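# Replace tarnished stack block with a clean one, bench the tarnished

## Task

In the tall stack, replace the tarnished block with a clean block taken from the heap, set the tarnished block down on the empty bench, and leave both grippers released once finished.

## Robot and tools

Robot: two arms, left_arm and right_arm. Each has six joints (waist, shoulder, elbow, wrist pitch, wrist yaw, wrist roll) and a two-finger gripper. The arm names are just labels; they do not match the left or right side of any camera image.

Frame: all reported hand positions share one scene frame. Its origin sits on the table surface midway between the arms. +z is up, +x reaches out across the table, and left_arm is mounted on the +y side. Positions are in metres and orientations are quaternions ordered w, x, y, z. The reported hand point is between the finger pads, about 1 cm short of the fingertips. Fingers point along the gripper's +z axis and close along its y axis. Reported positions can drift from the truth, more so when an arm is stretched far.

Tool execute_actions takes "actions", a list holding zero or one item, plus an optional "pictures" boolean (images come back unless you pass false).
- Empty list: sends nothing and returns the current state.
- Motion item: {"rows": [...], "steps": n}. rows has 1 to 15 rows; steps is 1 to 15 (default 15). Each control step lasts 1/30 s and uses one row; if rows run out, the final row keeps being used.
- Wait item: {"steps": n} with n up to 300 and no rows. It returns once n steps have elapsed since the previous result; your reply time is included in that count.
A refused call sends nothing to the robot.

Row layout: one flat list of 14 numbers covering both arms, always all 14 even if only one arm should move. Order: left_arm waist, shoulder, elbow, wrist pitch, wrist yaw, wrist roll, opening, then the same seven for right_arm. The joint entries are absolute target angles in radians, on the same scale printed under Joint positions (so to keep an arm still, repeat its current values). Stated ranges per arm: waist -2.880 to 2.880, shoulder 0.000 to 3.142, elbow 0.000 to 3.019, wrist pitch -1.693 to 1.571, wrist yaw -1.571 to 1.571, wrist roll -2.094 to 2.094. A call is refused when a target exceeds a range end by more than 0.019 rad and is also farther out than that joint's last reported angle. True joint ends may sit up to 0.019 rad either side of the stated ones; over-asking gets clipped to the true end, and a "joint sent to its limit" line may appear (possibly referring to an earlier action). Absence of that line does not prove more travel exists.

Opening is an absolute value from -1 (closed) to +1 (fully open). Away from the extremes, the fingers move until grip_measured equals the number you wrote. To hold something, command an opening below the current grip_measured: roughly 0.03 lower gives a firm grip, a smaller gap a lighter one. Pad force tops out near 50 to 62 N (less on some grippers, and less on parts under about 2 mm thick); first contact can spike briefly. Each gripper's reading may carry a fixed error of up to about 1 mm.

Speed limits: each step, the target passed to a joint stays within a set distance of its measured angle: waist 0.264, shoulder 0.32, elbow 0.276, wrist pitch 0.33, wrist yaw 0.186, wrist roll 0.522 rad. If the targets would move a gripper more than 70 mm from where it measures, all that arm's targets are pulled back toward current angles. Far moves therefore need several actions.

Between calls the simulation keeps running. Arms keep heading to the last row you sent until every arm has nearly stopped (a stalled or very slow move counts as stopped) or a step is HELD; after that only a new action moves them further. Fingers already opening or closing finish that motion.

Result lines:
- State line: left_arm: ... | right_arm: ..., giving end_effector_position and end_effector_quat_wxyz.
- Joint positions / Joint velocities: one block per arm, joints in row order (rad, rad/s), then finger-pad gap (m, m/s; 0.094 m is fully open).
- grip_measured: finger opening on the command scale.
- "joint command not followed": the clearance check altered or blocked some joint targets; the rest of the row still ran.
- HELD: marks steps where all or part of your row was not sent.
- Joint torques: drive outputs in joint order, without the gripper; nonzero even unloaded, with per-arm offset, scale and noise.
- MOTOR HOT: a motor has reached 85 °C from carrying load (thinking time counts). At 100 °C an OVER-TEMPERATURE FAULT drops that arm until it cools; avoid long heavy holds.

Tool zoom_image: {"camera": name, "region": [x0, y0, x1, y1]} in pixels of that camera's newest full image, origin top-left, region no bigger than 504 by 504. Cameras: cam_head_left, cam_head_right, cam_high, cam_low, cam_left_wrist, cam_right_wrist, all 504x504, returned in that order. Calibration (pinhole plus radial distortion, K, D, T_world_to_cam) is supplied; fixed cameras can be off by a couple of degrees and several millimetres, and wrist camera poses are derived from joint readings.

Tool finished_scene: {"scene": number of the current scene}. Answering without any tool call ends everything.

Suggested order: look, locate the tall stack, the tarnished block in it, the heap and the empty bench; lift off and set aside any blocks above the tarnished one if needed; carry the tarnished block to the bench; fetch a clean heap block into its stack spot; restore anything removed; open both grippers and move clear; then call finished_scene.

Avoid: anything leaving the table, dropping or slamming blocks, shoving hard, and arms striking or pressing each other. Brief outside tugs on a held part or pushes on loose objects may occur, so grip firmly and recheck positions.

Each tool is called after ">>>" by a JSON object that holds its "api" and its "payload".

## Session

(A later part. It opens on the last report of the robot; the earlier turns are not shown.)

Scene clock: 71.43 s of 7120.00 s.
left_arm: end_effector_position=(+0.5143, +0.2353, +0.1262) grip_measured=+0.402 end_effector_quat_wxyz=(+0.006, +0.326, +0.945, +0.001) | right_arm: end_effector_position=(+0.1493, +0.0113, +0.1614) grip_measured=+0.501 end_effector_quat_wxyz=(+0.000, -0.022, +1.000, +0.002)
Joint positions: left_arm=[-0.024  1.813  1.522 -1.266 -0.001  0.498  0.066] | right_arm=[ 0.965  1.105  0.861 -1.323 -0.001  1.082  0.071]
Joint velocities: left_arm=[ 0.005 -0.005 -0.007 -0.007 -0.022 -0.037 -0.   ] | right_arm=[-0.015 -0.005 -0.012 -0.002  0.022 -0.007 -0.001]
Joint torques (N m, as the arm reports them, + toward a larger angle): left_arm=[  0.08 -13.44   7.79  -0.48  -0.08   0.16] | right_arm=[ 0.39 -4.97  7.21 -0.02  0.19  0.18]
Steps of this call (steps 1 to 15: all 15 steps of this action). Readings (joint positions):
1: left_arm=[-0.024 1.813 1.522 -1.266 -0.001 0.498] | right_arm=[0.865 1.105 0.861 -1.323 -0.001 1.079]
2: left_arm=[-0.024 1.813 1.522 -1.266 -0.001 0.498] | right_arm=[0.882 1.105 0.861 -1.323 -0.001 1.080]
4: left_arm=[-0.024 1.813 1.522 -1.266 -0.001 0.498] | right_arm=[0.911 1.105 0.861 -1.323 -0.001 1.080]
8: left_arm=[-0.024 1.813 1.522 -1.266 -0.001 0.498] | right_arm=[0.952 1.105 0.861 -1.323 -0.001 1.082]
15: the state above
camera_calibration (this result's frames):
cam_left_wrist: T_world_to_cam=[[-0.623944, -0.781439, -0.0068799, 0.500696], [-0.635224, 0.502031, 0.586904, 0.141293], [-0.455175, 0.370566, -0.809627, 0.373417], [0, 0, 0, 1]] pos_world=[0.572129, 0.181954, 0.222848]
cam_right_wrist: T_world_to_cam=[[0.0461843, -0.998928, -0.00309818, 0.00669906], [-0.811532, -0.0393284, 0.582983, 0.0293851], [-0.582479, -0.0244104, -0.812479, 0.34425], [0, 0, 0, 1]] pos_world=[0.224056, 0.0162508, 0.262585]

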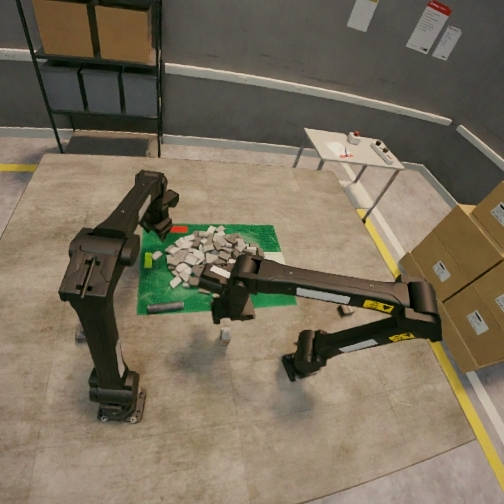

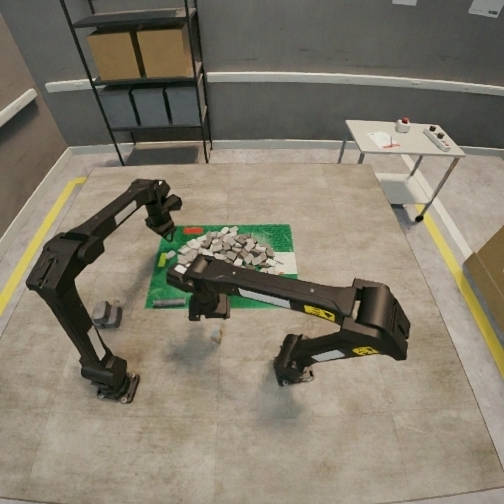

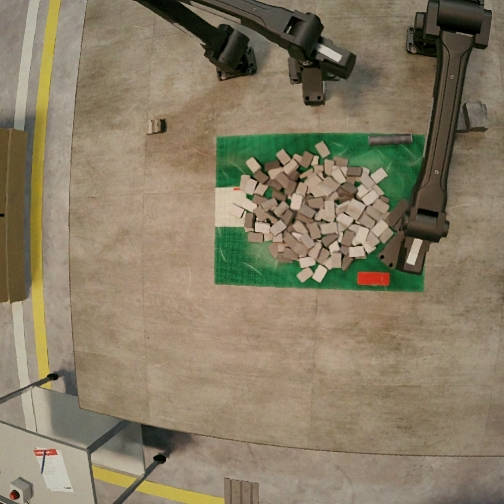

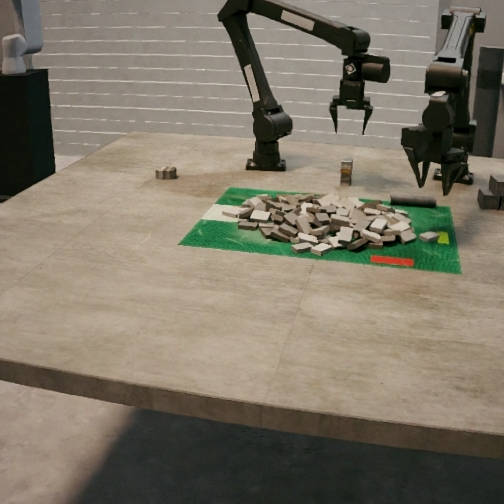

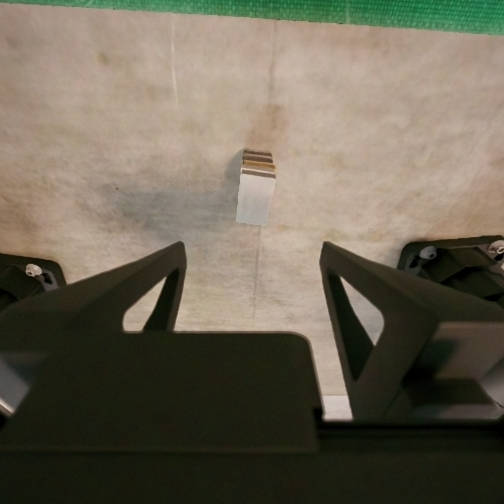

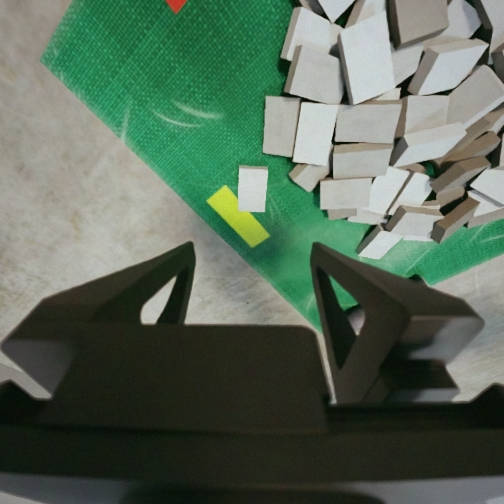

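>>> {"api": "execute_actions", "payload": {"actions": [{"rows": [
[-0.022,1.834,1.520,-1.270,-0.001,0.510,0.39, 0.972,1.103,0.8456,-1.328,0.003,1.091,0.5],
[-0.0216,1.835,1.519,-1.264,-0.001,0.511,0.38, 0.9725,1.109,0.8445,-1.320,0.003,1.094,0.5],
[-0.021,1.836,1.518,-1.257,-0.001,0.513,0.36, 0.973,1.114,0.8426,-1.312,0.003,1.100,0.5],
[-0.0204,1.837,1.517,-1.253,-0.001,0.515,0.34, 0.974,1.1166,0.8401,-1.3066,0.003,1.106,0.5],
[-0.0197,1.8386,1.5158,-1.2502,-0.001,0.5175,0.31, 0.975,1.1185,0.8370,-1.3016,0.003,1.115,0.5],
[-0.0188,1.8406,1.5141,-1.2466,-0.001,0.520,0.28, 0.976,1.1208,0.8333,-1.2957,0.003,1.124,0.5],
[-0.0178,1.8428,1.5121,-1.2424,-0.001,0.5235,0.25, 0.9774,1.1234,0.8290,-1.2889,0.003,1.1345,0.5],
[-0.0167,1.8452,1.5099,-1.2378,-0.001,0.527,0.22, 0.9787,1.1263,0.8242,-1.2813,0.003,1.1456,0.5],
[-0.0156,1.8479,1.5075,-1.2327,-0.001,0.530,0.19, 0.980,1.1295,0.8190,-1.2729,0.003,1.157,0.5],
[-0.0145,1.8509,1.5048,-1.2271,-0.001,0.534,0.16, 0.9815,1.1330,0.8133,-1.2638,0.003,1.169,0.5],
[-0.0134,1.8540,1.5020,-1.2212,-0.001,0.5376,0.13, 0.983,1.1367,0.8072,-1.2541,0.003,1.181,0.5],
[-0.0123,1.8573,1.4990,-1.2149,-0.001,0.541,0.10, 0.9843,1.1406,0.8007,-1.2439,0.003,1.192,0.5],
[-0.0112,1.8608,1.4959,-1.2084,-0.001,0.5445,0.07, 0.9856,1.1448,0.7940,-1.2331,0.003,1.2035,0.5],
[-0.0102,1.8644,1.4927,-1.2015,-0.001,0.5476,0.04, 0.987,1.1491,0.7870,-1.2219,0.003,1.214,0.5],
[-0.0093,1.8682,1.4893,-1.1945,-0.001,0.5505,0.02, 0.988,1.1535,0.7797,-1.2103,0.003,1.223,0.5]
], "steps": 15}], "pictures": false}}

>>> {"api": "execute_actions", "payload": {"actions": [{"rows": [
[-0.0086,1.8720,1.4859,-1.1872,-0.001,0.553,0, 0.989,1.1581,0.7723,-1.1984,0.003,1.2316,0.5],
[-0.0079,1.8759,1.4823,-1.1798,-0.001,0.555,0, 0.990,1.1627,0.7647,-1.1863,0.003,1.2384,0.5],
[-0.0074,1.8799,1.4787,-1.1722,-0.001,0.5567,0, 0.9905,1.1674,0.7569,-1.1739,0.003,1.2436,0.5],
[-0.0071,1.8840,1.4751,-1.1647,-0.001,0.5576,0, 0.991,1.1722,0.7491,-1.1615,0.003,1.247,0.5],
[-0.007,1.8880,1.4715,-1.1570,-0.001,0.558,0, 0.991,1.1770,0.7413,-1.1490,0.003,1.248,0.5],
[-0.007,1.8921,1.4679,-1.1494,-0.001,0.558,0, 0.991,1.1818,0.7334,-1.1365,0.003,1.248,0.5],
[-0.007,1.8961,1.4643,-1.1418,-0.001,0.558,0, 0.991,1.1866,0.7256,-1.1241,0.003,1.248,0.5],
[-0.007,1.9001,1.4607,-1.1342,-0.001,0.558,0, 0.991,1.1913,0.7178,-1.1117,0.003,1.248,0.5],
[-0.007,1.9040,1.4571,-1.1268,-0.001,0.558,0, 0.991,1.1959,0.7102,-1.0996,0.003,1.248,0.5],
[-0.007,1.9078,1.4537,-1.1195,-0.001,0.558,0, 0.991,1.2005,0.7028,-1.0877,0.003,1.248,0.5],
[-0.007,1.9116,1.4503,-1.1125,-0.001,0.558,0, 0.991,1.2049,0.6955,-1.0761,0.003,1.248,0.5],
[-0.007,1.9152,1.4471,-1.1056,-0.001,0.558,0, 0.991,1.2092,0.6885,-1.0649,0.003,1.248,0.5],
[-0.007,1.9187,1.4440,-1.0991,-0.001,0.558,0, 0.991,1.2134,0.6818,-1.0541,0.003,1.248,0.5],
[-0.007,1.9220,1.4410,-1.0928,-0.001,0.558,0, 0.991,1.2173,0.6753,-1.0439,0.003,1.248,0.5],
[-0.007,1.9251,1.4382,-1.0869,-0.001,0.558,0, 0.991,1.2210,0.6692,-1.0342,0.003,1.248,0.5]
], "steps": 15}], "pictures": false}}

>>> {"api": "execute_actions", "payload": {"actions": [{"rows": [
[-0.007,1.9281,1.4355,-1.0813,-0.001,0.558,0, 0.991,1.2245,0.6635,-1.0251,0.003,1.248,0.5],
[-0.007,1.9308,1.4331,-1.0762,-0.001,0.558,0, 0.991,1.2277,0.6583,-1.0167,0.003,1.248,0.5],
[-0.007,1.9332,1.4309,-1.0716,-0.001,0.558,0, 0.991,1.2306,0.6535,-1.0091,0.003,1.248,0.5],
[-0.007,1.9354,1.4289,-1.0674,-0.001,0.558,0, 0.991,1.2332,0.6492,-1.0023,0.003,1.248,0.5],
[-0.007,1.9374,1.4272,-1.0638,-0.001,0.558,0, 0.991,1.2355,0.6455,-0.9964,0.003,1.248,0.5],
[-0.007,1.9390,1.4257,-1.0607,-0.001,0.558,0, 0.991,1.2374,0.6424,-0.9914,0.003,1.248,0.5],
[-0.007,1.9403,1.4246,-1.0583,-0.001,0.558,0, 0.991,1.2390,0.6399,-0.9873,0.003,1.248,0.5],
[-0.007,1.9412,1.4237,-1.0565,-0.001,0.558,0, 0.991,1.2401,0.6380,-0.9844,0.003,1.248,0.5],
[-0.007,1.9418,1.4232,-1.0554,-0.001,0.558,0, 0.991,1.2408,0.6369,-0.9826,0.003,1.248,0.5],
[-0.007,1.942,1.423,-1.055,-0.001,0.558,0, 0.991,1.241,0.6365,-0.982,0.003,1.248,0.5]
], "steps": 15}]}}

>>> {"api": "zoom_image", "payload": {"camera": "cam_low", "region": [315, 135, 379, 199]}}

>>> {"api": "zoom_image", "payload": {"camera": "cam_left_wrist", "region": [170, 150, 340, 320]}}

>>> {"api": "zoom_image", "payload": {"camera": "cam_right_wrist", "region": [170, 150, 340, 320]}}

Scene clock: 129.20 s of 7120.00 s.
left_arm: end_effector_position=(+0.5185, +0.2346, +0.1099) grip_measured=+0.033 end_effector_quat_wxyz=(+0.011, +0.339, +0.941, +0.002) | right_arm: end_effector_position=(+0.1479, +0.0146, +0.1374) grip_measured=+0.501 end_effector_quat_wxyz=(+0.002, +0.019, +1.000, +0.006)
Joint positions: left_arm=[-0.024  1.831  1.502 -1.218 -0.001  0.525  0.049] | right_arm=[ 0.974  1.125  0.81  -1.242 -0.001  1.173  0.071]
Joint velocities: left_arm=[-0.005  0.112 -0.1    0.198 -0.037  0.051 -0.022] | right_arm=[ 0.044  0.132 -0.212  0.325 -0.037  0.3    0.   ]
Joint torques (N m, as the arm reports them, + toward a larger angle): left_arm=[  1.08 -13.07   7.3    0.13   0.01   0.16] | right_arm=[ 1.26 -3.85  6.84  0.67  0.2   0.2 ]
Steps of this call (steps 1 to 15: the robot went on to your last target; steps 16 to 90: nothing new was sent; then 54.27 s passed at rest; steps 91 to 105: all 15 steps of this action). Readings (joint positions):
91: left_arm=[-0.024 1.813 1.522 -1.266 -0.001 0.498] | right_arm=[0.965 1.105 0.861 -1.323 -0.001 1.083]
92: left_arm=[-0.024 1.813 1.522 -1.266 -0.001 0.498] | right_arm=[0.965 1.105 0.861 -1.323 -0.001 1.083]
94: left_arm=[-0.024 1.813 1.522 -1.266 -0.001 0.499] | right_arm=[0.965 1.105 0.861 -1.323 -0.001 1.087]
98: left_arm=[-0.024 1.814 1.520 -1.256 -0.001 0.505] | right_arm=[0.965 1.106 0.852 -1.304 -0.001 1.108]
105: the state above

Scene clock: 129.70 s of 7120.00 s.
left_arm: end_effector_position=(+0.5205, +0.2358, +0.0551) grip_measured=+0.002 end_effector_quat_wxyz=(+0.005, +0.346, +0.938, +0.001) | right_arm: end_effector_position=(+0.1448, +0.0119, +0.0782) grip_measured=+0.501 end_effector_quat_wxyz=(+0.000, +0.048, +0.999, +0.002)
Joint positions: left_arm=[-0.021  1.897  1.446 -1.11  -0.001  0.545  0.047] | right_arm=[ 0.98   1.198  0.696 -1.065 -0.001  1.238  0.071]
Joint velocities: left_arm=[-0.024  0.083 -0.1    0.173 -0.081 -0.007  0.   ] | right_arm=[-0.015  0.112 -0.198  0.31  -0.022  0.037  0.   ]
Joint torques (N m, as the arm reports them, + toward a larger angle): left_arm=[  1.27 -13.82   7.22   0.13  -0.02   0.17] | right_arm=[ 1.07 -4.13  6.38  0.57  0.21  0.13]
Steps of this call (steps 1 to 15: all 15 steps of this action). Readings (joint positions):
1: left_arm=[-0.024 1.835 1.498 -1.212 -0.001 0.528] | right_arm=[0.976 1.130 0.803 -1.231 -0.001 1.183]
2: left_arm=[-0.024 1.840 1.494 -1.204 -0.001 0.531] | right_arm=[0.977 1.136 0.795 -1.220 -0.001 1.192]
4: left_arm=[-0.023 1.850 1.486 -1.190 -0.001 0.536] | right_arm=[0.979 1.147 0.779 -1.196 -0.001 1.208]
8: left_arm=[-0.022 1.870 1.470 -1.160 -0.001 0.542] | right_arm=[0.980 1.167 0.747 -1.146 -0.001 1.227]
15: the state above

Scene clock: 130.20 s of 7120.00 s.
left_arm: end_effector_position=(+0.5205, +0.2358, +0.0355) grip_measured=+0.002 end_effector_quat_wxyz=(+0.004, +0.347, +0.938, +0.001) | right_arm: end_effector_position=(+0.1434, +0.0087, +0.0566) grip_measured=+0.501 end_effector_quat_wxyz=(+0.000, +0.050, +0.999, +0.002)
Joint positions: left_arm=[-0.021  1.921  1.426 -1.067 -0.001  0.546  0.047] | right_arm=[ 0.98   1.225  0.651 -0.993 -0.001  1.24   0.071]
Joint velocities: left_arm=[-0.005 -0.005  0.007  0.002 -0.066 -0.022 -0.   ] | right_arm=[ 0.005 -0.005 -0.012  0.012 -0.051  0.051 -0.001]
Joint torques (N m, as the arm reports them, + toward a larger angle): left_arm=[  1.09 -14.04   7.09   0.18  -0.01   0.16] | right_arm=[ 1.04 -4.39  6.08  0.67  0.21  0.15]
Steps of this call (steps 1 to 15: all 15 steps of this action). Readings (joint positions):
1: left_arm=[-0.021 1.900 1.444 -1.104 -0.001 0.545] | right_arm=[0.980 1.202 0.689 -1.055 -0.001 1.238]
2: left_arm=[-0.021 1.903 1.441 -1.098 -0.001 0.545] | right_arm=[0.980 1.205 0.683 -1.045 -0.001 1.239]
4: left_arm=[-0.021 1.908 1.436 -1.088 -0.001 0.545] | right_arm=[0.980 1.212 0.672 -1.028 -0.001 1.239]
8: left_arm=[-0.021 1.917 1.429 -1.073 -0.001 0.546] | right_arm=[0.980 1.222 0.657 -1.004 -0.001 1.240]
15: the state above
camera_calibration (this result's frames):
cam_left_wrist: T_world_to_cam=[[-0.658497, -0.752565, -0.00537332, 0.515453], [-0.609822, 0.529385, 0.589804, 0.178458], [-0.441021, 0.391661, -0.807529, 0.290297], [0, 0, 0, 1]] pos_world=[0.576279, 0.179741, 0.131937]
cam_right_wrist: T_world_to_cam=[[-0.096321, -0.995344, -0.00356553, 0.0245196], [-0.808635, 0.0761632, 0.58336, 0.0841276], [-0.580372, 0.0590731, -0.812206, 0.254513], [0, 0, 0, 1]] pos_world=[0.218102, 0.00296315, 0.157727]

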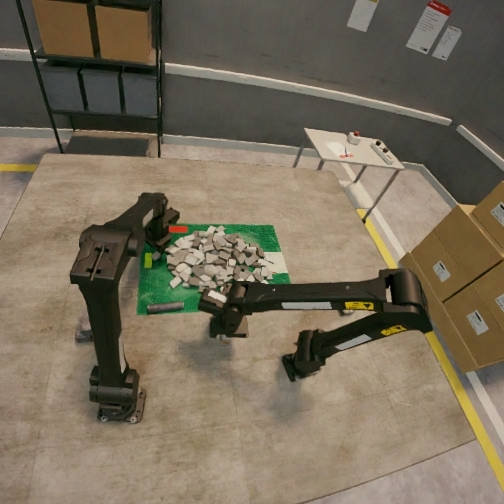

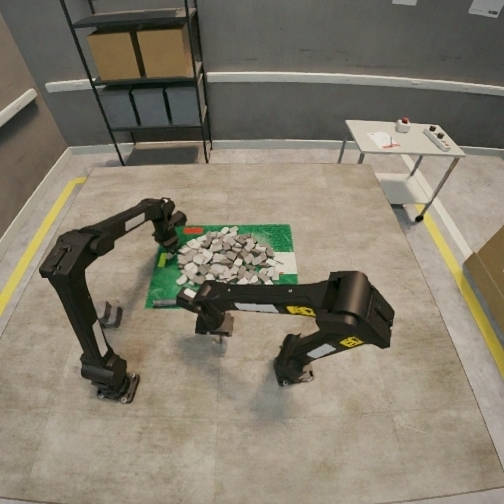

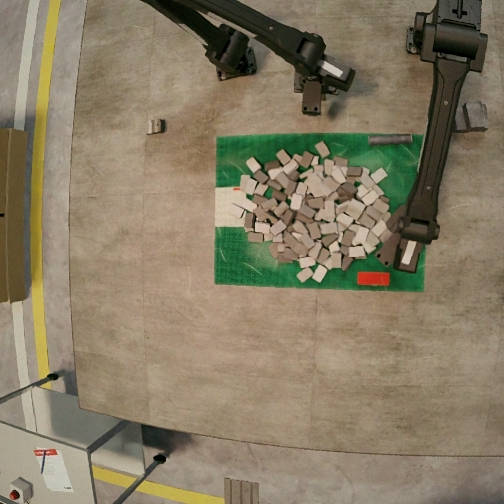

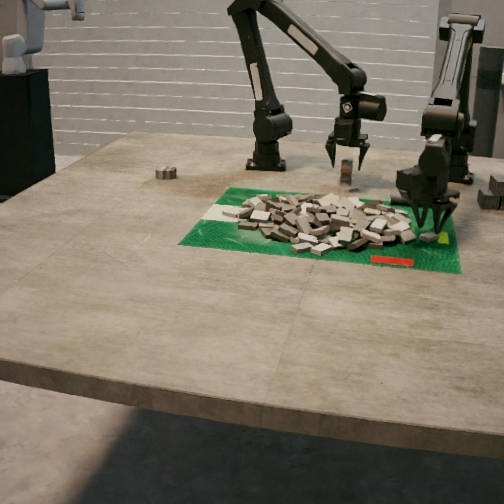

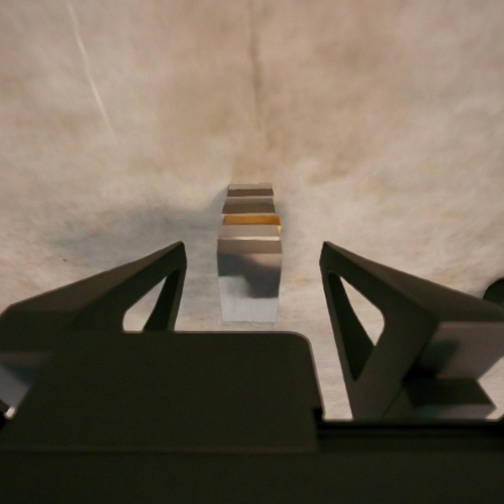

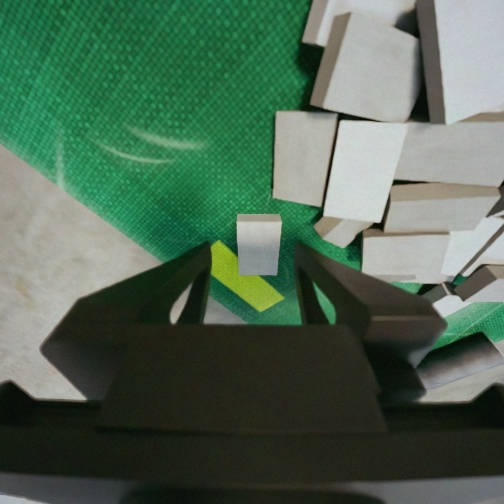

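Region (315, 135, 379, 199) of cam_low's 504x504 image, scaled by 7.875, with more detail than that image has.

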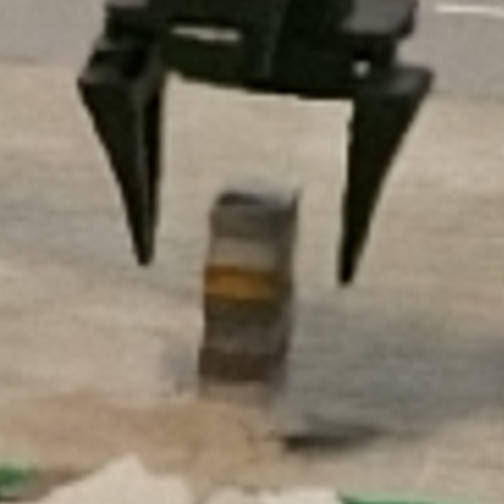

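Region (170, 150, 340, 320) of cam_left_wrist's 504x504 image, scaled by 2.965, with more detail than that image has.

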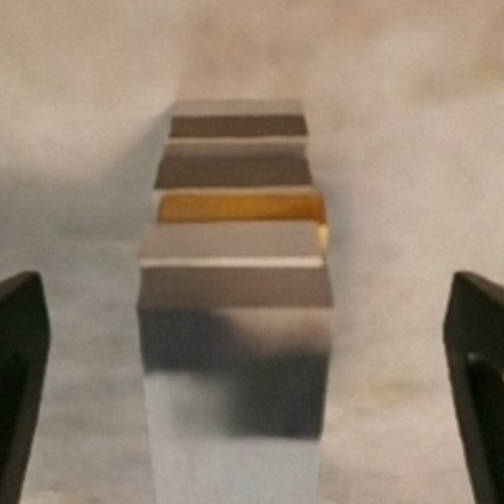

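Region (170, 150, 340, 320) of cam_right_wrist's 504x504 image, scaled by 2.965, with more detail than that image has.

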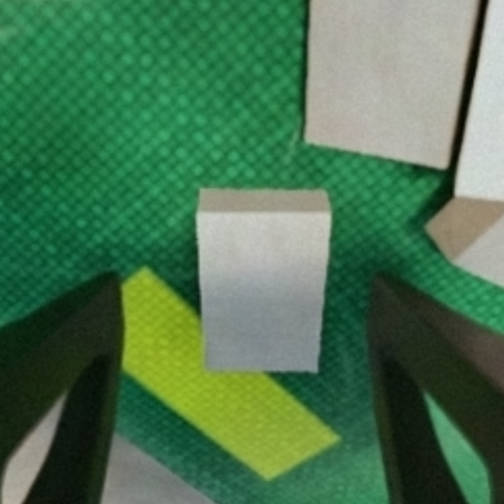

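>>> {"api": "execute_actions", "payload": {"actions": [{"rows": [
[-0.0065,1.938,1.4225,-1.0545,-0.001,0.558,0, 0.991,1.242,0.6365,-0.981,0.003,1.246,0.42],
[-0.006,1.934,1.4213,-1.0532,-0.001,0.558,0, 0.991,1.2435,0.6365,-0.980,0.003,1.244,0.33],
[-0.005,1.930,1.4192,-1.0510,-0.001,0.558,0, 0.991,1.245,0.6365,-0.979,0.003,1.243,0.23],
[-0.004,1.930,1.4166,-1.0482,-0.001,0.558,0, 0.991,1.246,0.6365,-0.978,0.003,1.243,0.13],
[-0.0033,1.930,1.4133,-1.0448,-0.001,0.558,0, 0.991,1.247,0.6365,-0.977,0.003,1.243,0.03],
[-0.0026,1.930,1.4096,-1.0410,-0.001,0.558,0, 0.991,1.247,0.6365,-0.977,0.003,1.243,-0.07],
[-0.0026,1.930,1.4055,-1.0367,-0.001,0.558,0, 0.991,1.247,0.6365,-0.977,0.003,1.243,-0.16],
[-0.0026,1.930,1.4012,-1.0321,-0.001,0.558,0, 0.991,1.247,0.6365,-0.977,0.003,1.243,-0.23],
[-0.0026,1.930,1.3966,-1.0274,-0.001,0.558,0, 0.991,1.247,0.6365,-0.977,0.003,1.243,-0.28],
[-0.0026,1.930,1.3920,-1.0225,-0.001,0.558,0, 0.991,1.247,0.6365,-0.977,0.003,1.243,-0.31],
[-0.0026,1.930,1.3874,-1.0176,-0.001,0.558,0, 0.991,1.247,0.6365,-0.977,0.003,1.243,-0.335],
[-0.0026,1.930,1.3828,-1.0129,-0.001,0.558,0, 0.990,1.247,0.640,-0.977,0.003,1.243,-0.355],
[-0.0026,1.930,1.3785,-1.0083,-0.001,0.558,0, 0.990,1.247,0.644,-0.977,0.003,1.243,-0.375],
[-0.0026,1.930,1.3744,-1.0040,-0.001,0.558,0, 0.990,1.245,0.648,-0.977,0.003,1.243,-0.395],
[-0.0026,1.930,1.3707,-1.0002,-0.001,0.558,0, 0.990,1.243,0.652,-0.977,0.003,1.243,-0.41]
], "steps": 15}], "pictures": false}}

>>> {"api": "execute_actions", "payload": {"actions": [{"rows": [
[-0.0026,1.930,1.3674,-0.9968,-0.001,0.558,0, 0.990,1.241,0.656,-0.977,0.003,1.243,-0.425],
[-0.0026,1.930,1.3648,-0.9940,-0.001,0.558,0, 0.990,1.239,0.660,-0.979,0.003,1.243,-0.44],
[-0.0026,1.930,1.3627,-0.9918,-0.001,0.558,0, 0.990,1.237,0.663,-0.981,0.003,1.243,-0.452],
[-0.0026,1.930,1.3615,-0.9905,-0.001,0.558,0, 0.990,1.235,0.666,-0.983,0.003,1.243,-0.463],
[-0.0026,1.930,1.361,-0.990,-0.001,0.558,0, 0.990,1.233,0.668,-0.985,0.003,1.243,-0.472],
[-0.0026,1.930,1.361,-0.990,-0.001,0.558,-0.07, 0.990,1.232,0.670,-0.987,0.003,1.243,-0.479],
[-0.0026,1.929,1.361,-0.990,-0.001,0.558,-0.15, 0.990,1.231,0.671,-0.988,0.003,1.243,-0.485],
[-0.0026,1.928,1.361,-0.990,-0.001,0.558,-0.22, 0.990,1.230,0.671,-0.989,0.003,1.243,-0.485],
[-0.0026,1.927,1.361,-0.990,-0.001,0.558,-0.28, 0.990,1.229,0.671,-0.991,0.003,1.243,-0.485],
[-0.0026,1.926,1.361,-0.990,-0.001,0.558,-0.32, 0.990,1.227,0.671,-0.993,0.003,1.243,-0.485],
[-0.0026,1.925,1.361,-0.990,-0.001,0.558,-0.35, 0.989,1.2256,0.671,-0.995,0.003,1.243,-0.485],
[-0.0026,1.924,1.363,-0.990,-0.001,0.558,-0.375, 0.987,1.2245,0.671,-0.997,0.003,1.243,-0.485],
[-0.0026,1.923,1.366,-0.991,-0.001,0.558,-0.395, 0.985,1.2227,0.671,-1.000,0.003,1.243,-0.485],
[-0.0026,1.922,1.369,-0.992,-0.001,0.558,-0.412, 0.983,1.2202,0.671,-1.003,0.003,1.243,-0.485],
[-0.0026,1.921,1.372,-0.993,-0.001,0.558,-0.427, 0.981,1.2171,0.671,-1.0073,0.003,1.243,-0.485]
], "steps": 15}], "pictures": false}}

>>> {"api": "execute_actions", "payload": {"actions": [{"rows": [
[-0.0026,1.920,1.375,-0.994,-0.001,0.558,-0.44, 0.980,1.2135,0.671,-1.0108,0.003,1.243,-0.485],
[-0.0026,1.919,1.378,-0.995,-0.001,0.558,-0.452, 0.978,1.2093,0.671,-1.0148,0.003,1.243,-0.485],
[-0.0026,1.918,1.380,-0.996,-0.001,0.558,-0.463, 0.977,1.2046,0.671,-1.0193,0.003,1.243,-0.485],
[-0.0026,1.917,1.382,-0.997,-0.001,0.558,-0.472, 0.976,1.1994,0.671,-1.0242,0.003,1.243,-0.485],
[-0.0026,1.916,1.384,-0.998,-0.001,0.558,-0.479, 0.975,1.1938,0.671,-1.0296,0.003,1.243,-0.485],
[-0.0026,1.915,1.385,-0.999,-0.001,0.558,-0.485, 0.9738,1.1878,0.671,-1.0353,0.003,1.243,-0.485],
[-0.0026,1.914,1.385,-1.000,-0.001,0.558,-0.485, 0.9703,1.1815,0.671,-1.0414,0.003,1.243,-0.485],
[-0.0026,1.913,1.385,-1.001,-0.001,0.558,-0.485, 0.9647,1.1749,0.671,-1.0477,0.003,1.243,-0.485],
[-0.0026,1.912,1.385,-1.001,-0.001,0.558,-0.485, 0.9569,1.1679,0.671,-1.0543,0.003,1.243,-0.485],
[-0.004,1.9105,1.385,-1.002,-0.001,0.556,-0.485, 0.9472,1.1608,0.671,-1.0611,0.003,1.243,-0.485],
[-0.006,1.9091,1.385,-1.004,-0.001,0.554,-0.485, 0.9356,1.1535,0.671,-1.0681,0.003,1.243,-0.485],
[-0.008,1.9069,1.385,-1.006,-0.001,0.552,-0.485, 0.9221,1.1460,0.671,-1.0753,0.003,1.243,-0.485],
[-0.010,1.9037,1.385,-1.009,-0.001,0.550,-0.485, 0.9069,1.1384,0.671,-1.0826,0.003,1.243,-0.485],
[-0.012,1.8998,1.385,-1.013,-0.001,0.548,-0.485, 0.8902,1.1307,0.668,-1.0899,0.003,1.243,-0.485],
[-0.014,1.8951,1.385,-1.019,-0.001,0.546,-0.485, 0.8718,1.1230,0.664,-1.0973,0.003,1.243,-0.485]
], "steps": 15}], "pictures": false}}

>>> {"api": "execute_actions", "payload": {"actions": [{"rows": [
[-0.016,1.8896,1.385,-1.027,-0.001,0.544,-0.485, 0.8521,1.1153,0.660,-1.1047,0.003,1.243,-0.485],
[-0.018,1.8834,1.385,-1.036,-0.001,0.542,-0.485, 0.8310,1.1076,0.657,-1.1120,0.003,1.243,-0.485],
[-0.019,1.8766,1.382,-1.046,-0.001,0.540,-0.485, 0.8087,1.1000,0.654,-1.1193,0.003,1.243,-0.485],
[-0.020,1.8691,1.378,-1.057,-0.001,0.538,-0.485, 0.7852,1.0925,0.651,-1.1265,0.003,1.243,-0.485],
[-0.021,1.8610,1.374,-1.068,-0.001,0.5362,-0.485, 0.7607,1.0852,0.648,-1.1335,0.003,1.243,-0.485],
[-0.022,1.8523,1.371,-1.079,-0.001,0.5308,-0.485, 0.7352,1.0781,0.6476,-1.1399,0.003,1.243,-0.485],
[-0.024,1.8431,1.368,-1.0895,-0.001,0.5220,-0.485, 0.7089,1.0711,0.6465,-1.1454,0.003,1.243,-0.485],
[-0.025,1.8334,1.365,-1.1001,-0.001,0.5101,-0.485, 0.6819,1.0645,0.6447,-1.1499,0.003,1.243,-0.485],
[-0.0261,1.8232,1.3646,-1.1099,-0.001,0.4950,-0.485, 0.6541,1.0582,0.6422,-1.153,0.003,1.243,-0.485],
[-0.0293,1.8126,1.3634,-1.1192,-0.001,0.4771,-0.485, 0.6258,1.0522,0.6390,-1.154,0.003,1.243,-0.485],
[-0.0346,1.8015,1.3615,-1.1283,-0.001,0.4562,-0.485, 0.5970,1.0466,0.6353,-1.153,0.003,1.243,-0.485],
[-0.0418,1.7902,1.3590,-1.1370,-0.001,0.4327,-0.485, 0.5679,1.0414,0.6310,-1.150,0.003,1.243,-0.485],
[-0.0509,1.7784,1.3556,-1.1454,-0.001,0.4068,-0.485, 0.5384,1.0367,0.6262,-1.147,0.003,1.243,-0.485],
[-0.0617,1.7665,1.3517,-1.1533,-0.001,0.3784,-0.485, 0.5088,1.0325,0.6209,-1.143,0.003,1.243,-0.485],
[-0.0742,1.7542,1.3471,-1.1610,-0.001,0.3478,-0.485, 0.4790,1.0289,0.6151,-1.138,0.003,1.243,-0.485]
], "steps": 15}], "pictures": false}}

>>> {"api": "execute_actions", "payload": {"actions": [{"rows": [
[-0.0884,1.7417,1.3419,-1.1682,-0.001,0.3151,-0.485, 0.4492,1.0258,0.6089,-1.134,0.003,1.243,-0.485],
[-0.1040,1.7290,1.3361,-1.1751,-0.001,0.2807,-0.485, 0.4196,1.0233,0.6024,-1.130,0.003,1.243,-0.485],
[-0.1211,1.7161,1.3298,-1.1815,-0.001,0.2444,-0.485, 0.3901,1.0215,0.5954,-1.125,0.003,1.243,-0.485],
[-0.1395,1.7032,1.3230,-1.1875,-0.001,0.2064,-0.485, 0.3610,1.0204,0.5882,-1.1186,0.003,1.243,-0.485],
[-0.1592,1.6902,1.3156,-1.1931,-0.001,0.1670,-0.485, 0.3322,1.020,0.5807,-1.1114,0.003,1.243,-0.485],
[-0.1799,1.6770,1.3078,-1.1983,-0.001,0.1263,-0.485, 0.3039,1.020,0.5729,-1.1037,0.003,1.243,-0.485],
[-0.2018,1.6640,1.2995,-1.2030,-0.001,0.0844,-0.485, 0.2761,1.020,0.5649,-1.0957,0.003,1.243,-0.485],
[-0.2246,1.6508,1.2908,-1.2073,-0.001,0.0414,-0.485, 0.2491,1.020,0.5567,-1.0875,0.003,1.243,-0.485],
[-0.2483,1.6378,1.2817,-1.2112,-0.001,-0.0023,-0.485, 0.2228,1.020,0.5484,-1.0792,0.003,1.243,-0.485],
[-0.2728,1.6249,1.2722,-1.2146,-0.001,-0.0468,-0.485, 0.1973,1.020,0.5400,-1.0708,0.003,1.243,-0.485],
[-0.2980,1.6120,1.2624,-1.2175,-0.001,-0.0920,-0.485, 0.1728,1.021,0.5315,-1.0623,0.003,1.243,-0.485],
[-0.3239,1.5993,1.2523,-1.2195,-0.001,-0.1376,-0.485, 0.1493,1.022,0.5230,-1.0538,0.003,1.243,-0.485],
[-0.3502,1.5868,1.2418,-1.2205,-0.001,-0.1835,-0.485, 0.1270,1.023,0.5145,-1.0453,0.003,1.243,-0.485],
[-0.3770,1.5745,1.2311,-1.2205,-0.001,-0.2295,-0.485, 0.1059,1.024,0.5060,-1.0368,0.003,1.243,-0.485],
[-0.4042,1.5626,1.2203,-1.219,-0.001,-0.2756,-0.485, 0.0862,1.025,0.4976,-1.0284,0.003,1.243,-0.485]
], "steps": 15}], "pictures": false}}

>>> {"api": "execute_actions", "payload": {"actions": [{"rows": [
[-0.4317,1.5508,1.2091,-1.217,-0.001,-0.3214,-0.485, 0.0678,1.026,0.4893,-1.0201,0.003,1.243,-0.485],
[-0.4593,1.5395,1.1978,-1.214,-0.001,-0.3670,-0.485, 0.0511,1.027,0.4811,-1.0119,0.003,1.243,-0.485],
[-0.4870,1.5284,1.1863,-1.211,-0.001,-0.4122,-0.485, 0.0359,1.028,0.4731,-1.0039,0.003,1.243,-0.485],
[-0.5147,1.5178,1.1747,-1.208,-0.001,-0.4567,-0.485, 0.0224,1.028,0.4654,-0.9962,0.003,1.243,-0.485],
[-0.5423,1.5076,1.1630,-1.204,-0.001,-0.5004,-0.485, 0.0108,1.028,0.4578,-0.9886,0.003,1.243,-0.485],
[-0.5698,1.4979,1.1512,-1.2005,-0.001,-0.5434,-0.485, 0.0011,1.028,0.4506,-0.9814,0.003,1.243,-0.485],
[-0.5970,1.4887,1.1394,-1.1978,-0.001,-0.5853,-0.485, -0.0067,1.028,0.4437,-0.9745,0.003,1.243,-0.485],
[-0.6238,1.4800,1.1275,-1.1945,-0.001,-0.6260,-0.485, -0.0123,1.028,0.4371,-0.9679,0.003,1.243,-0.485],
[-0.6501,1.4719,1.1156,-1.1906,-0.001,-0.6654,-0.485, -0.0158,1.028,0.4309,-0.9617,0.003,1.243,-0.485],
[-0.6760,1.4644,1.1038,-1.1862,-0.001,-0.7034,-0.485, -0.017,1.028,0.4251,-0.9559,0.003,1.243,-0.485],
[-0.7012,1.4576,1.0920,-1.1813,-0.001,-0.7397,-0.485, -0.017,1.028,0.4198,-0.9506,0.003,1.243,-0.485],
[-0.7257,1.4514,1.0803,-1.1756,-0.001,-0.7741,-0.485, -0.017,1.028,0.4150,-0.9458,0.003,1.243,-0.485],
[-0.7494,1.4459,1.0687,-1.1693,-0.001,-0.8068,-0.485, -0.017,1.028,0.4107,-0.9415,0.003,1.243,-0.485],
[-0.7722,1.4412,1.0572,-1.1625,-0.001,-0.8374,-0.485, -0.017,1.028,0.4070,-0.9378,0.003,1.243,-0.485],
[-0.7941,1.4373,1.0459,-1.1552,-0.001,-0.8658,-0.485, -0.017,1.028,0.4038,-0.9346,0.003,1.243,-0.485]
], "steps": 15}], "pictures": false}}

>>> {"api": "execute_actions", "payload": {"actions": [{"rows": [
[-0.8148,1.4341,1.0347,-1.1470,-0.001,-0.8917,-0.485, -0.017,1.028,0.4013,-0.9321,0.003,1.243,-0.485],
[-0.8345,1.4319,1.0239,-1.1383,-0.001,-0.9152,-0.485, -0.017,1.028,0.3988,-0.9296,0.003,1.243,-0.485],
[-0.8529,1.4305,1.0132,-1.1290,-0.001,-0.9361,-0.485, -0.017,1.028,0.3963,-0.9271,0.003,1.243,-0.485],
[-0.8700,1.430,1.0027,-1.1190,-0.001,-0.9540,-0.485, -0.017,1.028,0.3938,-0.9246,0.003,1.243,-0.485],
[-0.8856,1.430,0.9926,-1.1088,-0.001,-0.9691,-0.485, -0.017,1.028,0.3913,-0.9221,0.003,1.243,-0.485],
[-0.8998,1.430,0.9828,-1.0990,-0.001,-0.9810,-0.485, -0.017,1.028,0.3888,-0.9196,0.003,1.243,-0.485],
[-0.9123,1.430,0.9733,-1.0895,-0.001,-0.9898,-0.485, -0.017,1.028,0.3863,-0.9171,0.003,1.243,-0.485],
[-0.9231,1.430,0.9642,-1.0804,-0.001,-0.9952,-0.485, -0.017,1.028,0.3838,-0.9146,0.003,1.243,-0.485],
[-0.9322,1.430,0.9555,-1.0716,-0.001,-0.997,-0.485, -0.017,1.028,0.3813,-0.9121,0.003,1.243,-0.485],
[-0.9394,1.430,0.9472,-1.0633,-0.001,-0.997,-0.485, -0.017,1.028,0.3788,-0.911,0.003,1.243,-0.485],
[-0.9447,1.430,0.9394,-1.0554,-0.001,-0.997,-0.485, -0.017,1.028,0.3763,-0.911,0.003,1.243,-0.485],
[-0.9479,1.430,0.9320,-1.0480,-0.001,-0.997,-0.485, -0.017,1.028,0.3738,-0.911,0.003,1.243,-0.485],
[-0.949,1.430,0.9252,-1.0411,-0.001,-0.997,-0.485, -0.017,1.028,0.3713,-0.911,0.003,1.243,-0.485],
[-0.949,1.430,0.9189,-1.0348,-0.001,-0.997,-0.485, -0.017,1.028,0.3713,-0.911,0.003,1.243,-0.485],
[-0.949,1.430,0.9131,-1.0290,-0.001,-0.997,-0.485, -0.017,1.028,0.3713,-0.911,0.003,1.243,-0.485]
], "steps": 15}], "pictures": false}}

>>> {"api": "execute_actions", "payload": {"actions": [{"rows": [
[-0.949,1.430,0.9079,-1.0238,-0.001,-0.997,-0.485, -0.017,1.028,0.3713,-0.911,0.003,1.243,-0.485],
[-0.949,1.430,0.9033,-1.0192,-0.001,-0.997,-0.485, -0.017,1.028,0.3713,-0.911,0.003,1.243,-0.485],
[-0.949,1.430,0.8994,-1.0152,-0.001,-0.997,-0.485, -0.017,1.028,0.3713,-0.911,0.003,1.243,-0.485],
[-0.949,1.430,0.8960,-1.0119,-0.001,-0.997,-0.485, -0.017,1.028,0.3713,-0.911,0.003,1.243,-0.485],
[-0.949,1.430,0.8935,-1.0093,-0.001,-0.997,-0.485, -0.017,1.028,0.3713,-0.911,0.003,1.243,-0.485],
[-0.949,1.430,0.8916,-1.0074,-0.001,-0.997,-0.485, -0.017,1.028,0.3713,-0.911,0.003,1.243,-0.485],
[-0.949,1.430,0.8904,-1.0062,-0.001,-0.997,-0.485, -0.017,1.028,0.3713,-0.911,0.003,1.243,-0.485],
[-0.949,1.430,0.890,-1.006,-0.001,-0.997,-0.485, -0.017,1.028,0.3713,-0.911,0.003,1.243,-0.485]
], "steps": 15}]}}

>>> {"api": "zoom_image", "payload": {"camera": "cam_right_wrist", "region": [190, 160, 320, 290]}}

>>> {"api": "zoom_image", "payload": {"camera": "cam_left_wrist", "region": [190, 180, 320, 310]}}

Scene clock: 240.50 s of 7120.00 s.
left_arm: end_effector_position=(+0.5132, +0.2397, +0.0207) grip_measured=+0.002 end_effector_quat_wxyz=(+0.005, +0.345, +0.939, +0.001) | right_arm: end_effector_position=(+0.1438, +0.0097, +0.0554) grip_measured=-0.401 end_effector_quat_wxyz=(+0.001, +0.050, +0.999, +0.003)
Joint positions: left_arm=[-0.016  1.921  1.381 -1.02  -0.001  0.546  0.047] | right_arm=[ 0.98   1.23   0.651 -0.987 -0.001  1.24   0.028]
Joint velocities: left_arm=[-0.005  0.005 -0.125  0.12   0.007 -0.007 -0.   ] | right_arm=[-0.005 -0.005  0.002  0.017 -0.051  0.022 -0.015]
Joint torques (N m, as the arm reports them, + toward a larger angle): left_arm=[  1.12 -14.63   6.89   0.13   0.02   0.16] | right_arm=[ 0.96 -4.03  7.23  0.54  0.23  0.09]
Steps of this call (steps 1 to 15: the robot went on to your last target; steps 16 to 90: nothing new was sent; then 106.80 s passed at rest; steps 91 to 105: all 15 steps of this action). Readings (joint positions):
91: left_arm=[-0.021 1.921 1.426 -1.066 -0.001 0.546] | right_arm=[0.980 1.225 0.651 -0.992 -0.001 1.240]
92: left_arm=[-0.021 1.921 1.426 -1.066 -0.001 0.546] | right_arm=[0.980 1.225 0.651 -0.992 -0.001 1.240]
94: left_arm=[-0.021 1.921 1.425 -1.063 -0.001 0.546] | right_arm=[0.980 1.226 0.651 -0.990 -0.001 1.240]
98: left_arm=[-0.019 1.921 1.415 -1.050 -0.001 0.546] | right_arm=[0.980 1.229 0.651 -0.988 -0.001 1.240]
105: the state above

Scene clock: 241.00 s of 7120.00 s.
left_arm: end_effector_position=(+0.5102, +0.2402, +0.0151) grip_measured=-0.417 end_effector_quat_wxyz=(+0.006, +0.345, +0.939, +0.002) | right_arm: end_effector_position=(+0.1437, +0.0091, +0.0554) grip_measured=-0.463 end_effector_quat_wxyz=(+0.000, +0.050, +0.999, +0.001)
Joint positions: left_arm=[-0.016  1.921  1.364 -1.001 -0.001  0.546  0.027] | right_arm=[ 0.98   1.23   0.651 -0.99  -0.     1.24   0.025]
Joint velocities: left_arm=[-0.015 -0.005 -0.002 -0.007  0.007 -0.022 -0.015] | right_arm=[-0.005 -0.005 -0.007 -0.061  0.022  0.007 -0.   ]
Joint torques (N m, as the arm reports them, + toward a larger angle): left_arm=[  1.02 -15.22   7.59   0.09   0.01   0.13] | right_arm=[ 0.17 -5.96  8.47 -0.19  0.17  0.09]
Steps of this call (steps 1 to 15: all 15 steps of this action). Readings (joint positions):
1: left_arm=[-0.016 1.921 1.377 -1.015 -0.001 0.546] | right_arm=[0.980 1.230 0.651 -0.986 -0.001 1.240]
2: left_arm=[-0.016 1.921 1.373 -1.012 -0.001 0.546] | right_arm=[0.980 1.230 0.651 -0.986 -0.000 1.240]
4: left_arm=[-0.016 1.921 1.368 -1.006 -0.001 0.546] | right_arm=[0.980 1.230 0.651 -0.986 -0.000 1.240]
8: left_arm=[-0.016 1.921 1.364 -1.002 -0.001 0.546] | right_arm=[0.980 1.230 0.651 -0.986 -0.000 1.240]
15: the state above

Scene clock: 241.50 s of 7120.00 s.
left_arm: end_effector_position=(+0.5096, +0.2403, +0.0151) grip_measured=-0.461 end_effector_quat_wxyz=(+0.005, +0.345, +0.939, +0.001) | right_arm: end_effector_position=(+0.1514, -0.0121, +0.0743) grip_measured=-0.463 end_effector_quat_wxyz=(-0.001, +0.080, +0.997, -0.002)
Joint positions: left_arm=[-0.016  1.921  1.364 -1.003 -0.001  0.546  0.025] | right_arm=[ 0.92   1.154  0.651 -1.073 -0.     1.24   0.025]
Joint velocities: left_arm=[-0.005 -0.005 -0.007 -0.066 -0.007  0.022 -0.   ] | right_arm=[-0.513 -0.249  0.007 -0.198  0.051 -0.037  0.   ]
Joint torques (N m, as the arm reports them, + toward a larger angle): left_arm=[  0.14 -17.3    8.45  -0.6    0.02   0.  ] | right_arm=[-1.12 -6.16  8.22 -0.07  0.18  0.1 ]
Steps of this call (steps 1 to 15: all 15 steps of this action). Readings (joint positions):
1: left_arm=[-0.016 1.921 1.364 -1.001 -0.001 0.546] | right_arm=[0.980 1.230 0.651 -0.992 -0.000 1.240]
2: left_arm=[-0.016 1.921 1.364 -1.001 -0.001 0.546] | right_arm=[0.980 1.229 0.651 -0.996 -0.000 1.240]
4: left_arm=[-0.016 1.921 1.364 -1.001 -0.001 0.546] | right_arm=[0.980 1.227 0.651 -1.005 -0.000 1.240]
8: left_arm=[-0.016 1.921 1.364 -1.001 -0.001 0.546] | right_arm=[0.980 1.211 0.651 -1.026 -0.000 1.240]
15: the state above

Scene clock: 242.00 s of 7120.00 s.
left_arm: end_effector_position=(+0.4820, +0.2391, +0.0644) grip_measured=-0.461 end_effector_quat_wxyz=(-0.014, +0.304, +0.953, -0.002) | right_arm: end_effector_position=(+0.2157, -0.0866, +0.0938) grip_measured=-0.463 end_effector_quat_wxyz=(+0.005, +0.267, +0.964, +0.007)
Joint positions: left_arm=[-0.027  1.818  1.355 -1.135 -0.001  0.448  0.025] | right_arm=[ 0.539  1.05   0.638 -1.141  0.001  1.24   0.025]
Joint velocities: left_arm=[-0.19  -0.474 -0.071 -0.242 -0.007 -0.623 -0.001] | right_arm=[-0.894 -0.151 -0.154  0.002 -0.007 -0.11   0.001]
Joint torques (N m, as the arm reports them, + toward a larger angle): left_arm=[ -2.54 -16.57   7.12  -0.65   0.01  -0.14] | right_arm=[-0.25 -4.03  6.78  0.27  0.1   0.1 ]
Steps of this call (steps 1 to 15: all 15 steps of this action). Readings (joint positions):
1: left_arm=[-0.016 1.921 1.364 -1.007 -0.001 0.546] | right_arm=[0.901 1.146 0.651 -1.080 -0.000 1.240]
2: left_arm=[-0.016 1.921 1.364 -1.012 -0.001 0.546] | right_arm=[0.881 1.138 0.651 -1.087 -0.000 1.240]
4: left_arm=[-0.016 1.919 1.364 -1.028 -0.001 0.546] | right_arm=[0.837 1.123 0.651 -1.102 -0.000 1.240]
8: left_arm=[-0.016 1.903 1.364 -1.070 -0.001 0.540] | right_arm=[0.738 1.094 0.651 -1.129 0.000 1.240]
15: the state above

Scene clock: 242.50 s of 7120.00 s.
left_arm: end_effector_position=(+0.3789, +0.1084, +0.1204) grip_measured=-0.461 end_effector_quat_wxyz=(-0.005, +0.205, +0.979, +0.002) | right_arm: end_effector_position=(+0.2379, -0.1829, +0.0572) grip_measured=-0.463 end_effector_quat_wxyz=(+0.002, +0.458, +0.889, +0.001)
Joint positions: left_arm=[-0.351  1.616  1.242 -1.208 -0.001 -0.079  0.025] | right_arm=[ 0.128  1.035  0.521 -1.054  0.001  1.24   0.025]
Joint velocities: left_arm=[-0.806 -0.366 -0.31  -0.022 -0.007 -1.267 -0.   ] | right_arm=[-0.64  -0.015 -0.232  0.261 -0.081  0.037 -0.001]
Joint torques (N m, as the arm reports them, + toward a larger angle): left_arm=[ -0.1  -14.18   7.48  -0.53  -0.04  -0.12] | right_arm=[-0.48 -2.97  6.61  0.6   0.1   0.09]
Steps of this call (steps 1 to 15: all 15 steps of this action). Readings (joint positions):
1: left_arm=[-0.034 1.803 1.352 -1.143 -0.001 0.425] | right_arm=[0.509 1.046 0.632 -1.141 0.001 1.240]
2: left_arm=[-0.044 1.787 1.348 -1.150 -0.001 0.400] | right_arm=[0.479 1.042 0.626 -1.140 0.001 1.240]
4: left_arm=[-0.072 1.756 1.339 -1.164 -0.001 0.344] | right_arm=[0.419 1.037 0.612 -1.136 0.001 1.240]
8: left_arm=[-0.159 1.700 1.311 -1.187 -0.001 0.208] | right_arm=[0.303 1.035 0.580 -1.112 0.001 1.240]
15: the state above

Scene clock: 243.00 s of 7120.00 s.
left_arm: end_effector_position=(+0.2258, +0.0140, +0.1193) grip_measured=-0.461 end_effector_quat_wxyz=(-0.002, +0.092, +0.996, +0.003) | right_arm: end_effector_position=(+0.2223, -0.2157, +0.0235) grip_measured=-0.463 end_effector_quat_wxyz=(+0.000, +0.518, +0.856, -0.001)
Joint positions: left_arm=[-0.749  1.469  1.069 -1.178 -0.001 -0.706  0.025] | right_arm=[-0.009  1.035  0.416 -0.953  0.001  1.24   0.025]
Joint velocities: left_arm=[-0.689 -0.151 -0.33   0.198  0.007 -0.945  0.001] | right_arm=[-0.015  0.005 -0.1    0.115 -0.022  0.022  0.001]
Joint torques (N m, as the arm reports them, + toward a larger angle): left_arm=[ -0.32 -11.24   7.38   0.01  -0.1   -0.12] | right_arm=[-0.63 -2.2   6.51  0.41  0.12  0.1 ]
Steps of this call (steps 1 to 15: all 15 steps of this action). Readings (joint positions):
1: left_arm=[-0.378 1.604 1.230 -1.208 -0.001 -0.122] | right_arm=[0.107 1.035 0.512 -1.046 0.001 1.240]
2: left_arm=[-0.405 1.592 1.219 -1.208 -0.001 -0.167] | right_arm=[0.088 1.035 0.504 -1.038 0.001 1.240]
4: left_arm=[-0.459 1.570 1.197 -1.208 -0.001 -0.256] | right_arm=[0.054 1.035 0.487 -1.022 0.001 1.240]
8: left_arm=[-0.568 1.525 1.151 -1.207 -0.001 -0.431] | right_arm=[0.006 1.035 0.456 -0.992 0.001 1.240]
15: the state above

Scene clock: 243.50 s of 7120.00 s.
left_arm: end_effector_position=(+0.1476, -0.0025, +0.0751) grip_measured=-0.461 end_effector_quat_wxyz=(-0.003, +0.057, +0.998, +0.006) | right_arm: end_effector_position=(+0.2144, -0.2169, +0.0132) grip_measured=-0.463 end_effector_quat_wxyz=(-0.000, +0.518, +0.856, -0.001)
Joint positions: left_arm=[-0.942  1.455  0.923 -1.053 -0.001 -0.969  0.025] | right_arm=[-0.009  1.034  0.382 -0.921  0.001  1.24   0.025]
Joint velocities: left_arm=[ 0.005 -0.015 -0.173  0.198 -0.022 -0.139 -0.   ] | right_arm=[-0.015 -0.015  0.002  0.046  0.022  0.007 -0.001]
Joint torques (N m, as the arm reports them, + toward a larger angle): left_arm=[ -0.68 -10.46   7.15   0.07  -0.09  -0.15] | right_arm=[-0.9  -1.87  6.07  0.53  0.1   0.08]
Steps of this call (steps 1 to 15: all 15 steps of this action). Readings (joint positions):
1: left_arm=[-0.772 1.464 1.057 -1.171 -0.001 -0.739] | right_arm=[-0.009 1.035 0.413 -0.950 0.001 1.240]
2: left_arm=[-0.794 1.461 1.046 -1.164 -0.001 -0.771] | right_arm=[-0.009 1.035 0.410 -0.946 0.001 1.240]
4: left_arm=[-0.833 1.456 1.023 -1.147 -0.001 -0.828] | right_arm=[-0.009 1.035 0.405 -0.941 0.001 1.240]
8: left_arm=[-0.896 1.455 0.981 -1.109 -0.001 -0.913] | right_arm=[-0.009 1.035 0.396 -0.930 0.001 1.240]
15: the state above

Scene clock: 244.00 s of 7120.00 s.
left_arm: end_effector_position=(+0.1449, +0.0025, +0.0644) grip_measured=-0.461 end_effector_quat_wxyz=(-0.002, +0.050, +0.999, +0.005) | right_arm: end_effector_position=(+0.2145, -0.2169, +0.0132) grip_measured=-0.463 end_effector_quat_wxyz=(-0.000, +0.518, +0.856, -0.001)
Joint positions: left_arm=[-0.942  1.455  0.89  -1.017 -0.001 -0.984  0.025] | right_arm=[-0.009  1.034  0.382 -0.92   0.001  1.24   0.025]
Joint velocities: left_arm=[-0.015 -0.015  0.017 -0.012 -0.022 -0.007 -0.   ] | right_arm=[-0.005 -0.024 -0.007  0.002 -0.051 -0.022  0.001]
Joint torques (N m, as the arm reports them, + toward a larger angle): left_arm=[ -0.54 -10.12   7.     0.15  -0.09  -0.15] | right_arm=[-0.6  -1.73  6.01  0.57  0.11  0.09]
Steps of this call (steps 1 to 15: all 15 steps of this action). Readings (joint positions):
1: left_arm=[-0.942 1.455 0.917 -1.047 -0.001 -0.972] | right_arm=[-0.009 1.034 0.382 -0.920 0.001 1.240]
2: left_arm=[-0.942 1.455 0.912 -1.041 -0.001 -0.975] | right_arm=[-0.009 1.034 0.382 -0.920 0.001 1.240]
4: left_arm=[-0.942 1.455 0.903 -1.031 -0.001 -0.978] | right_arm=[-0.009 1.034 0.382 -0.920 0.001 1.240]
8: left_arm=[-0.942 1.455 0.892 -1.020 -0.001 -0.982] | right_arm=[-0.009 1.034 0.382 -0.920 0.001 1.240]
15: the state above
camera_calibration (this result's frames):
cam_left_wrist: T_world_to_cam=[[-0.1102, -0.993869, -0.00901699, 0.0141416], [-0.796143, 0.0828377, 0.599411, 0.0833501], [-0.594989, 0.0732337, -0.80039, 0.261974], [0, 0, 0, 1]] pos_world=[0.223789, -0.012035, 0.159848]
cam_right_wrist: T_world_to_cam=[[-0.8846, -0.466345, 0.00223011, 0.0903984], [-0.377734, 0.719304, 0.583025, 0.231273], [-0.273495, 0.514902, -0.812451, 0.306931], [0, 0, 0, 1]] pos_world=[0.251271, -0.282238, 0.114327]

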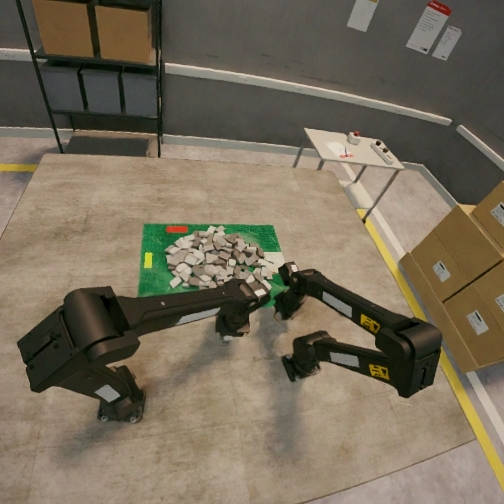

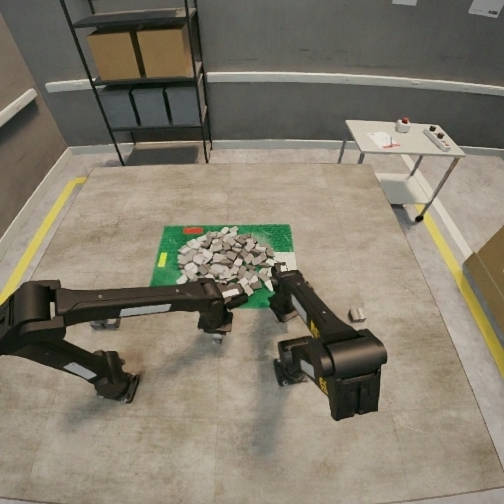

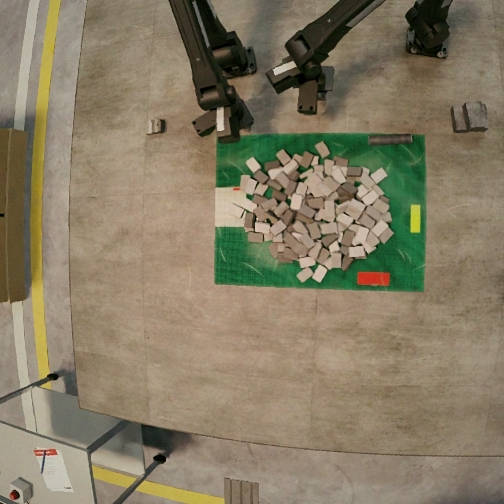

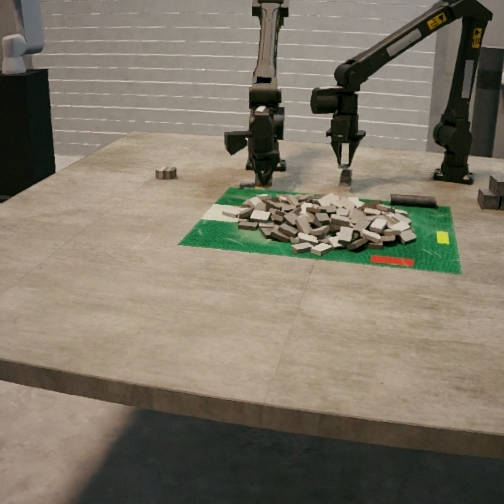

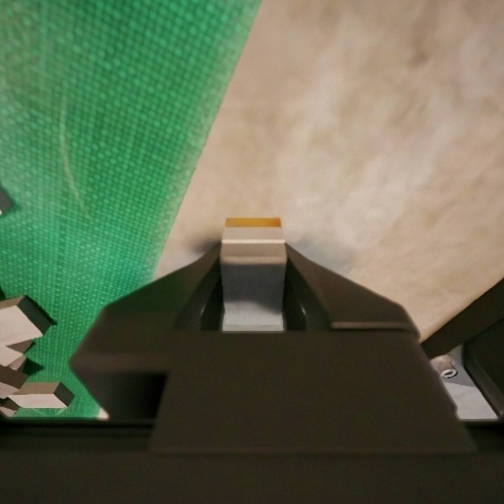

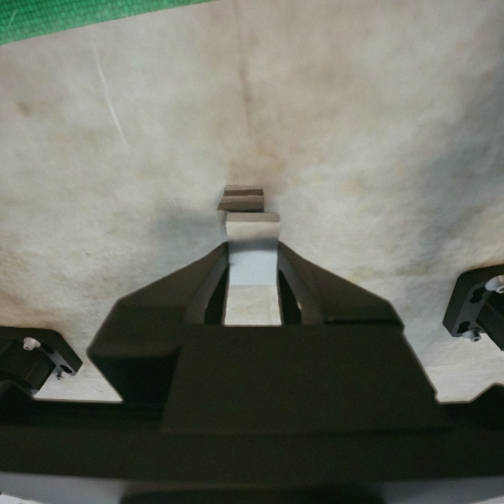

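Region (190, 160, 320, 290) of cam_right_wrist's 504x504 image, scaled by 3.877, with more detail than that image has.

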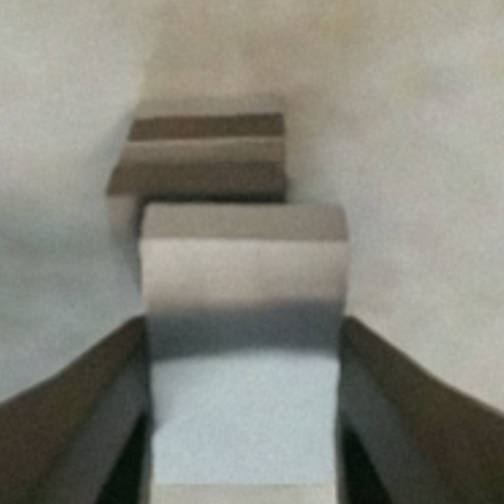

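Region (190, 180, 320, 310) of cam_left_wrist's 504x504 image, scaled by 3.877, with more detail than that image has.

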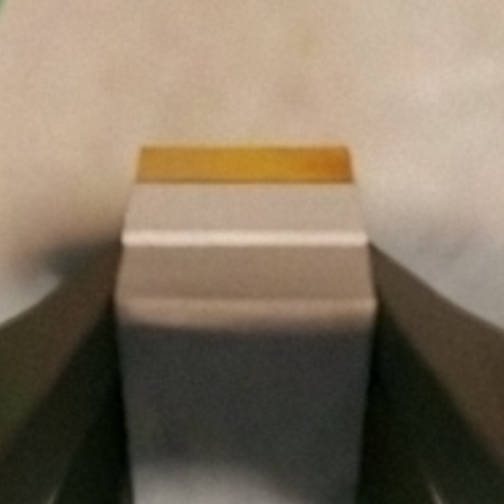

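>>> {"api": "zoom_image", "payload": {"camera": "cam_right_wrist", "region": [210, 178, 290, 238]}}

>>> {"api": "zoom_image", "payload": {"camera": "cam_low", "region": [315, 135, 379, 199]}}

Region (210, 178, 290, 238) of cam_right_wrist's 504x504 image, scaled by 6.300, with more detail than that image has; it fills the top 378 rows of this view, and the rest is white.

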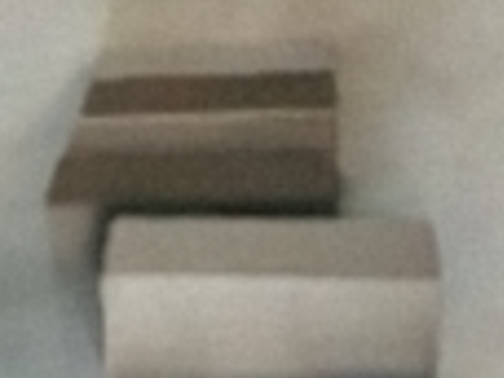

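Region (315, 135, 379, 199) of cam_low's 504x504 image, scaled by 7.875, with more detail than that image has.

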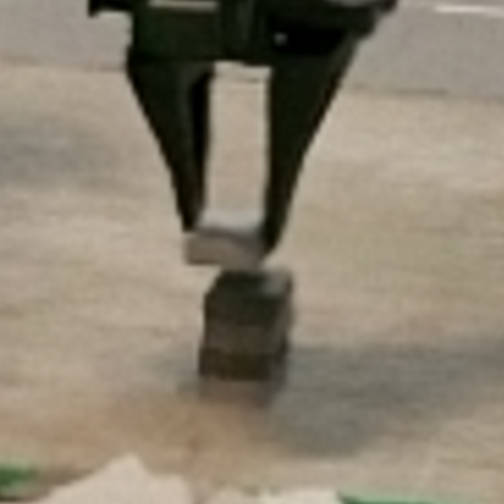

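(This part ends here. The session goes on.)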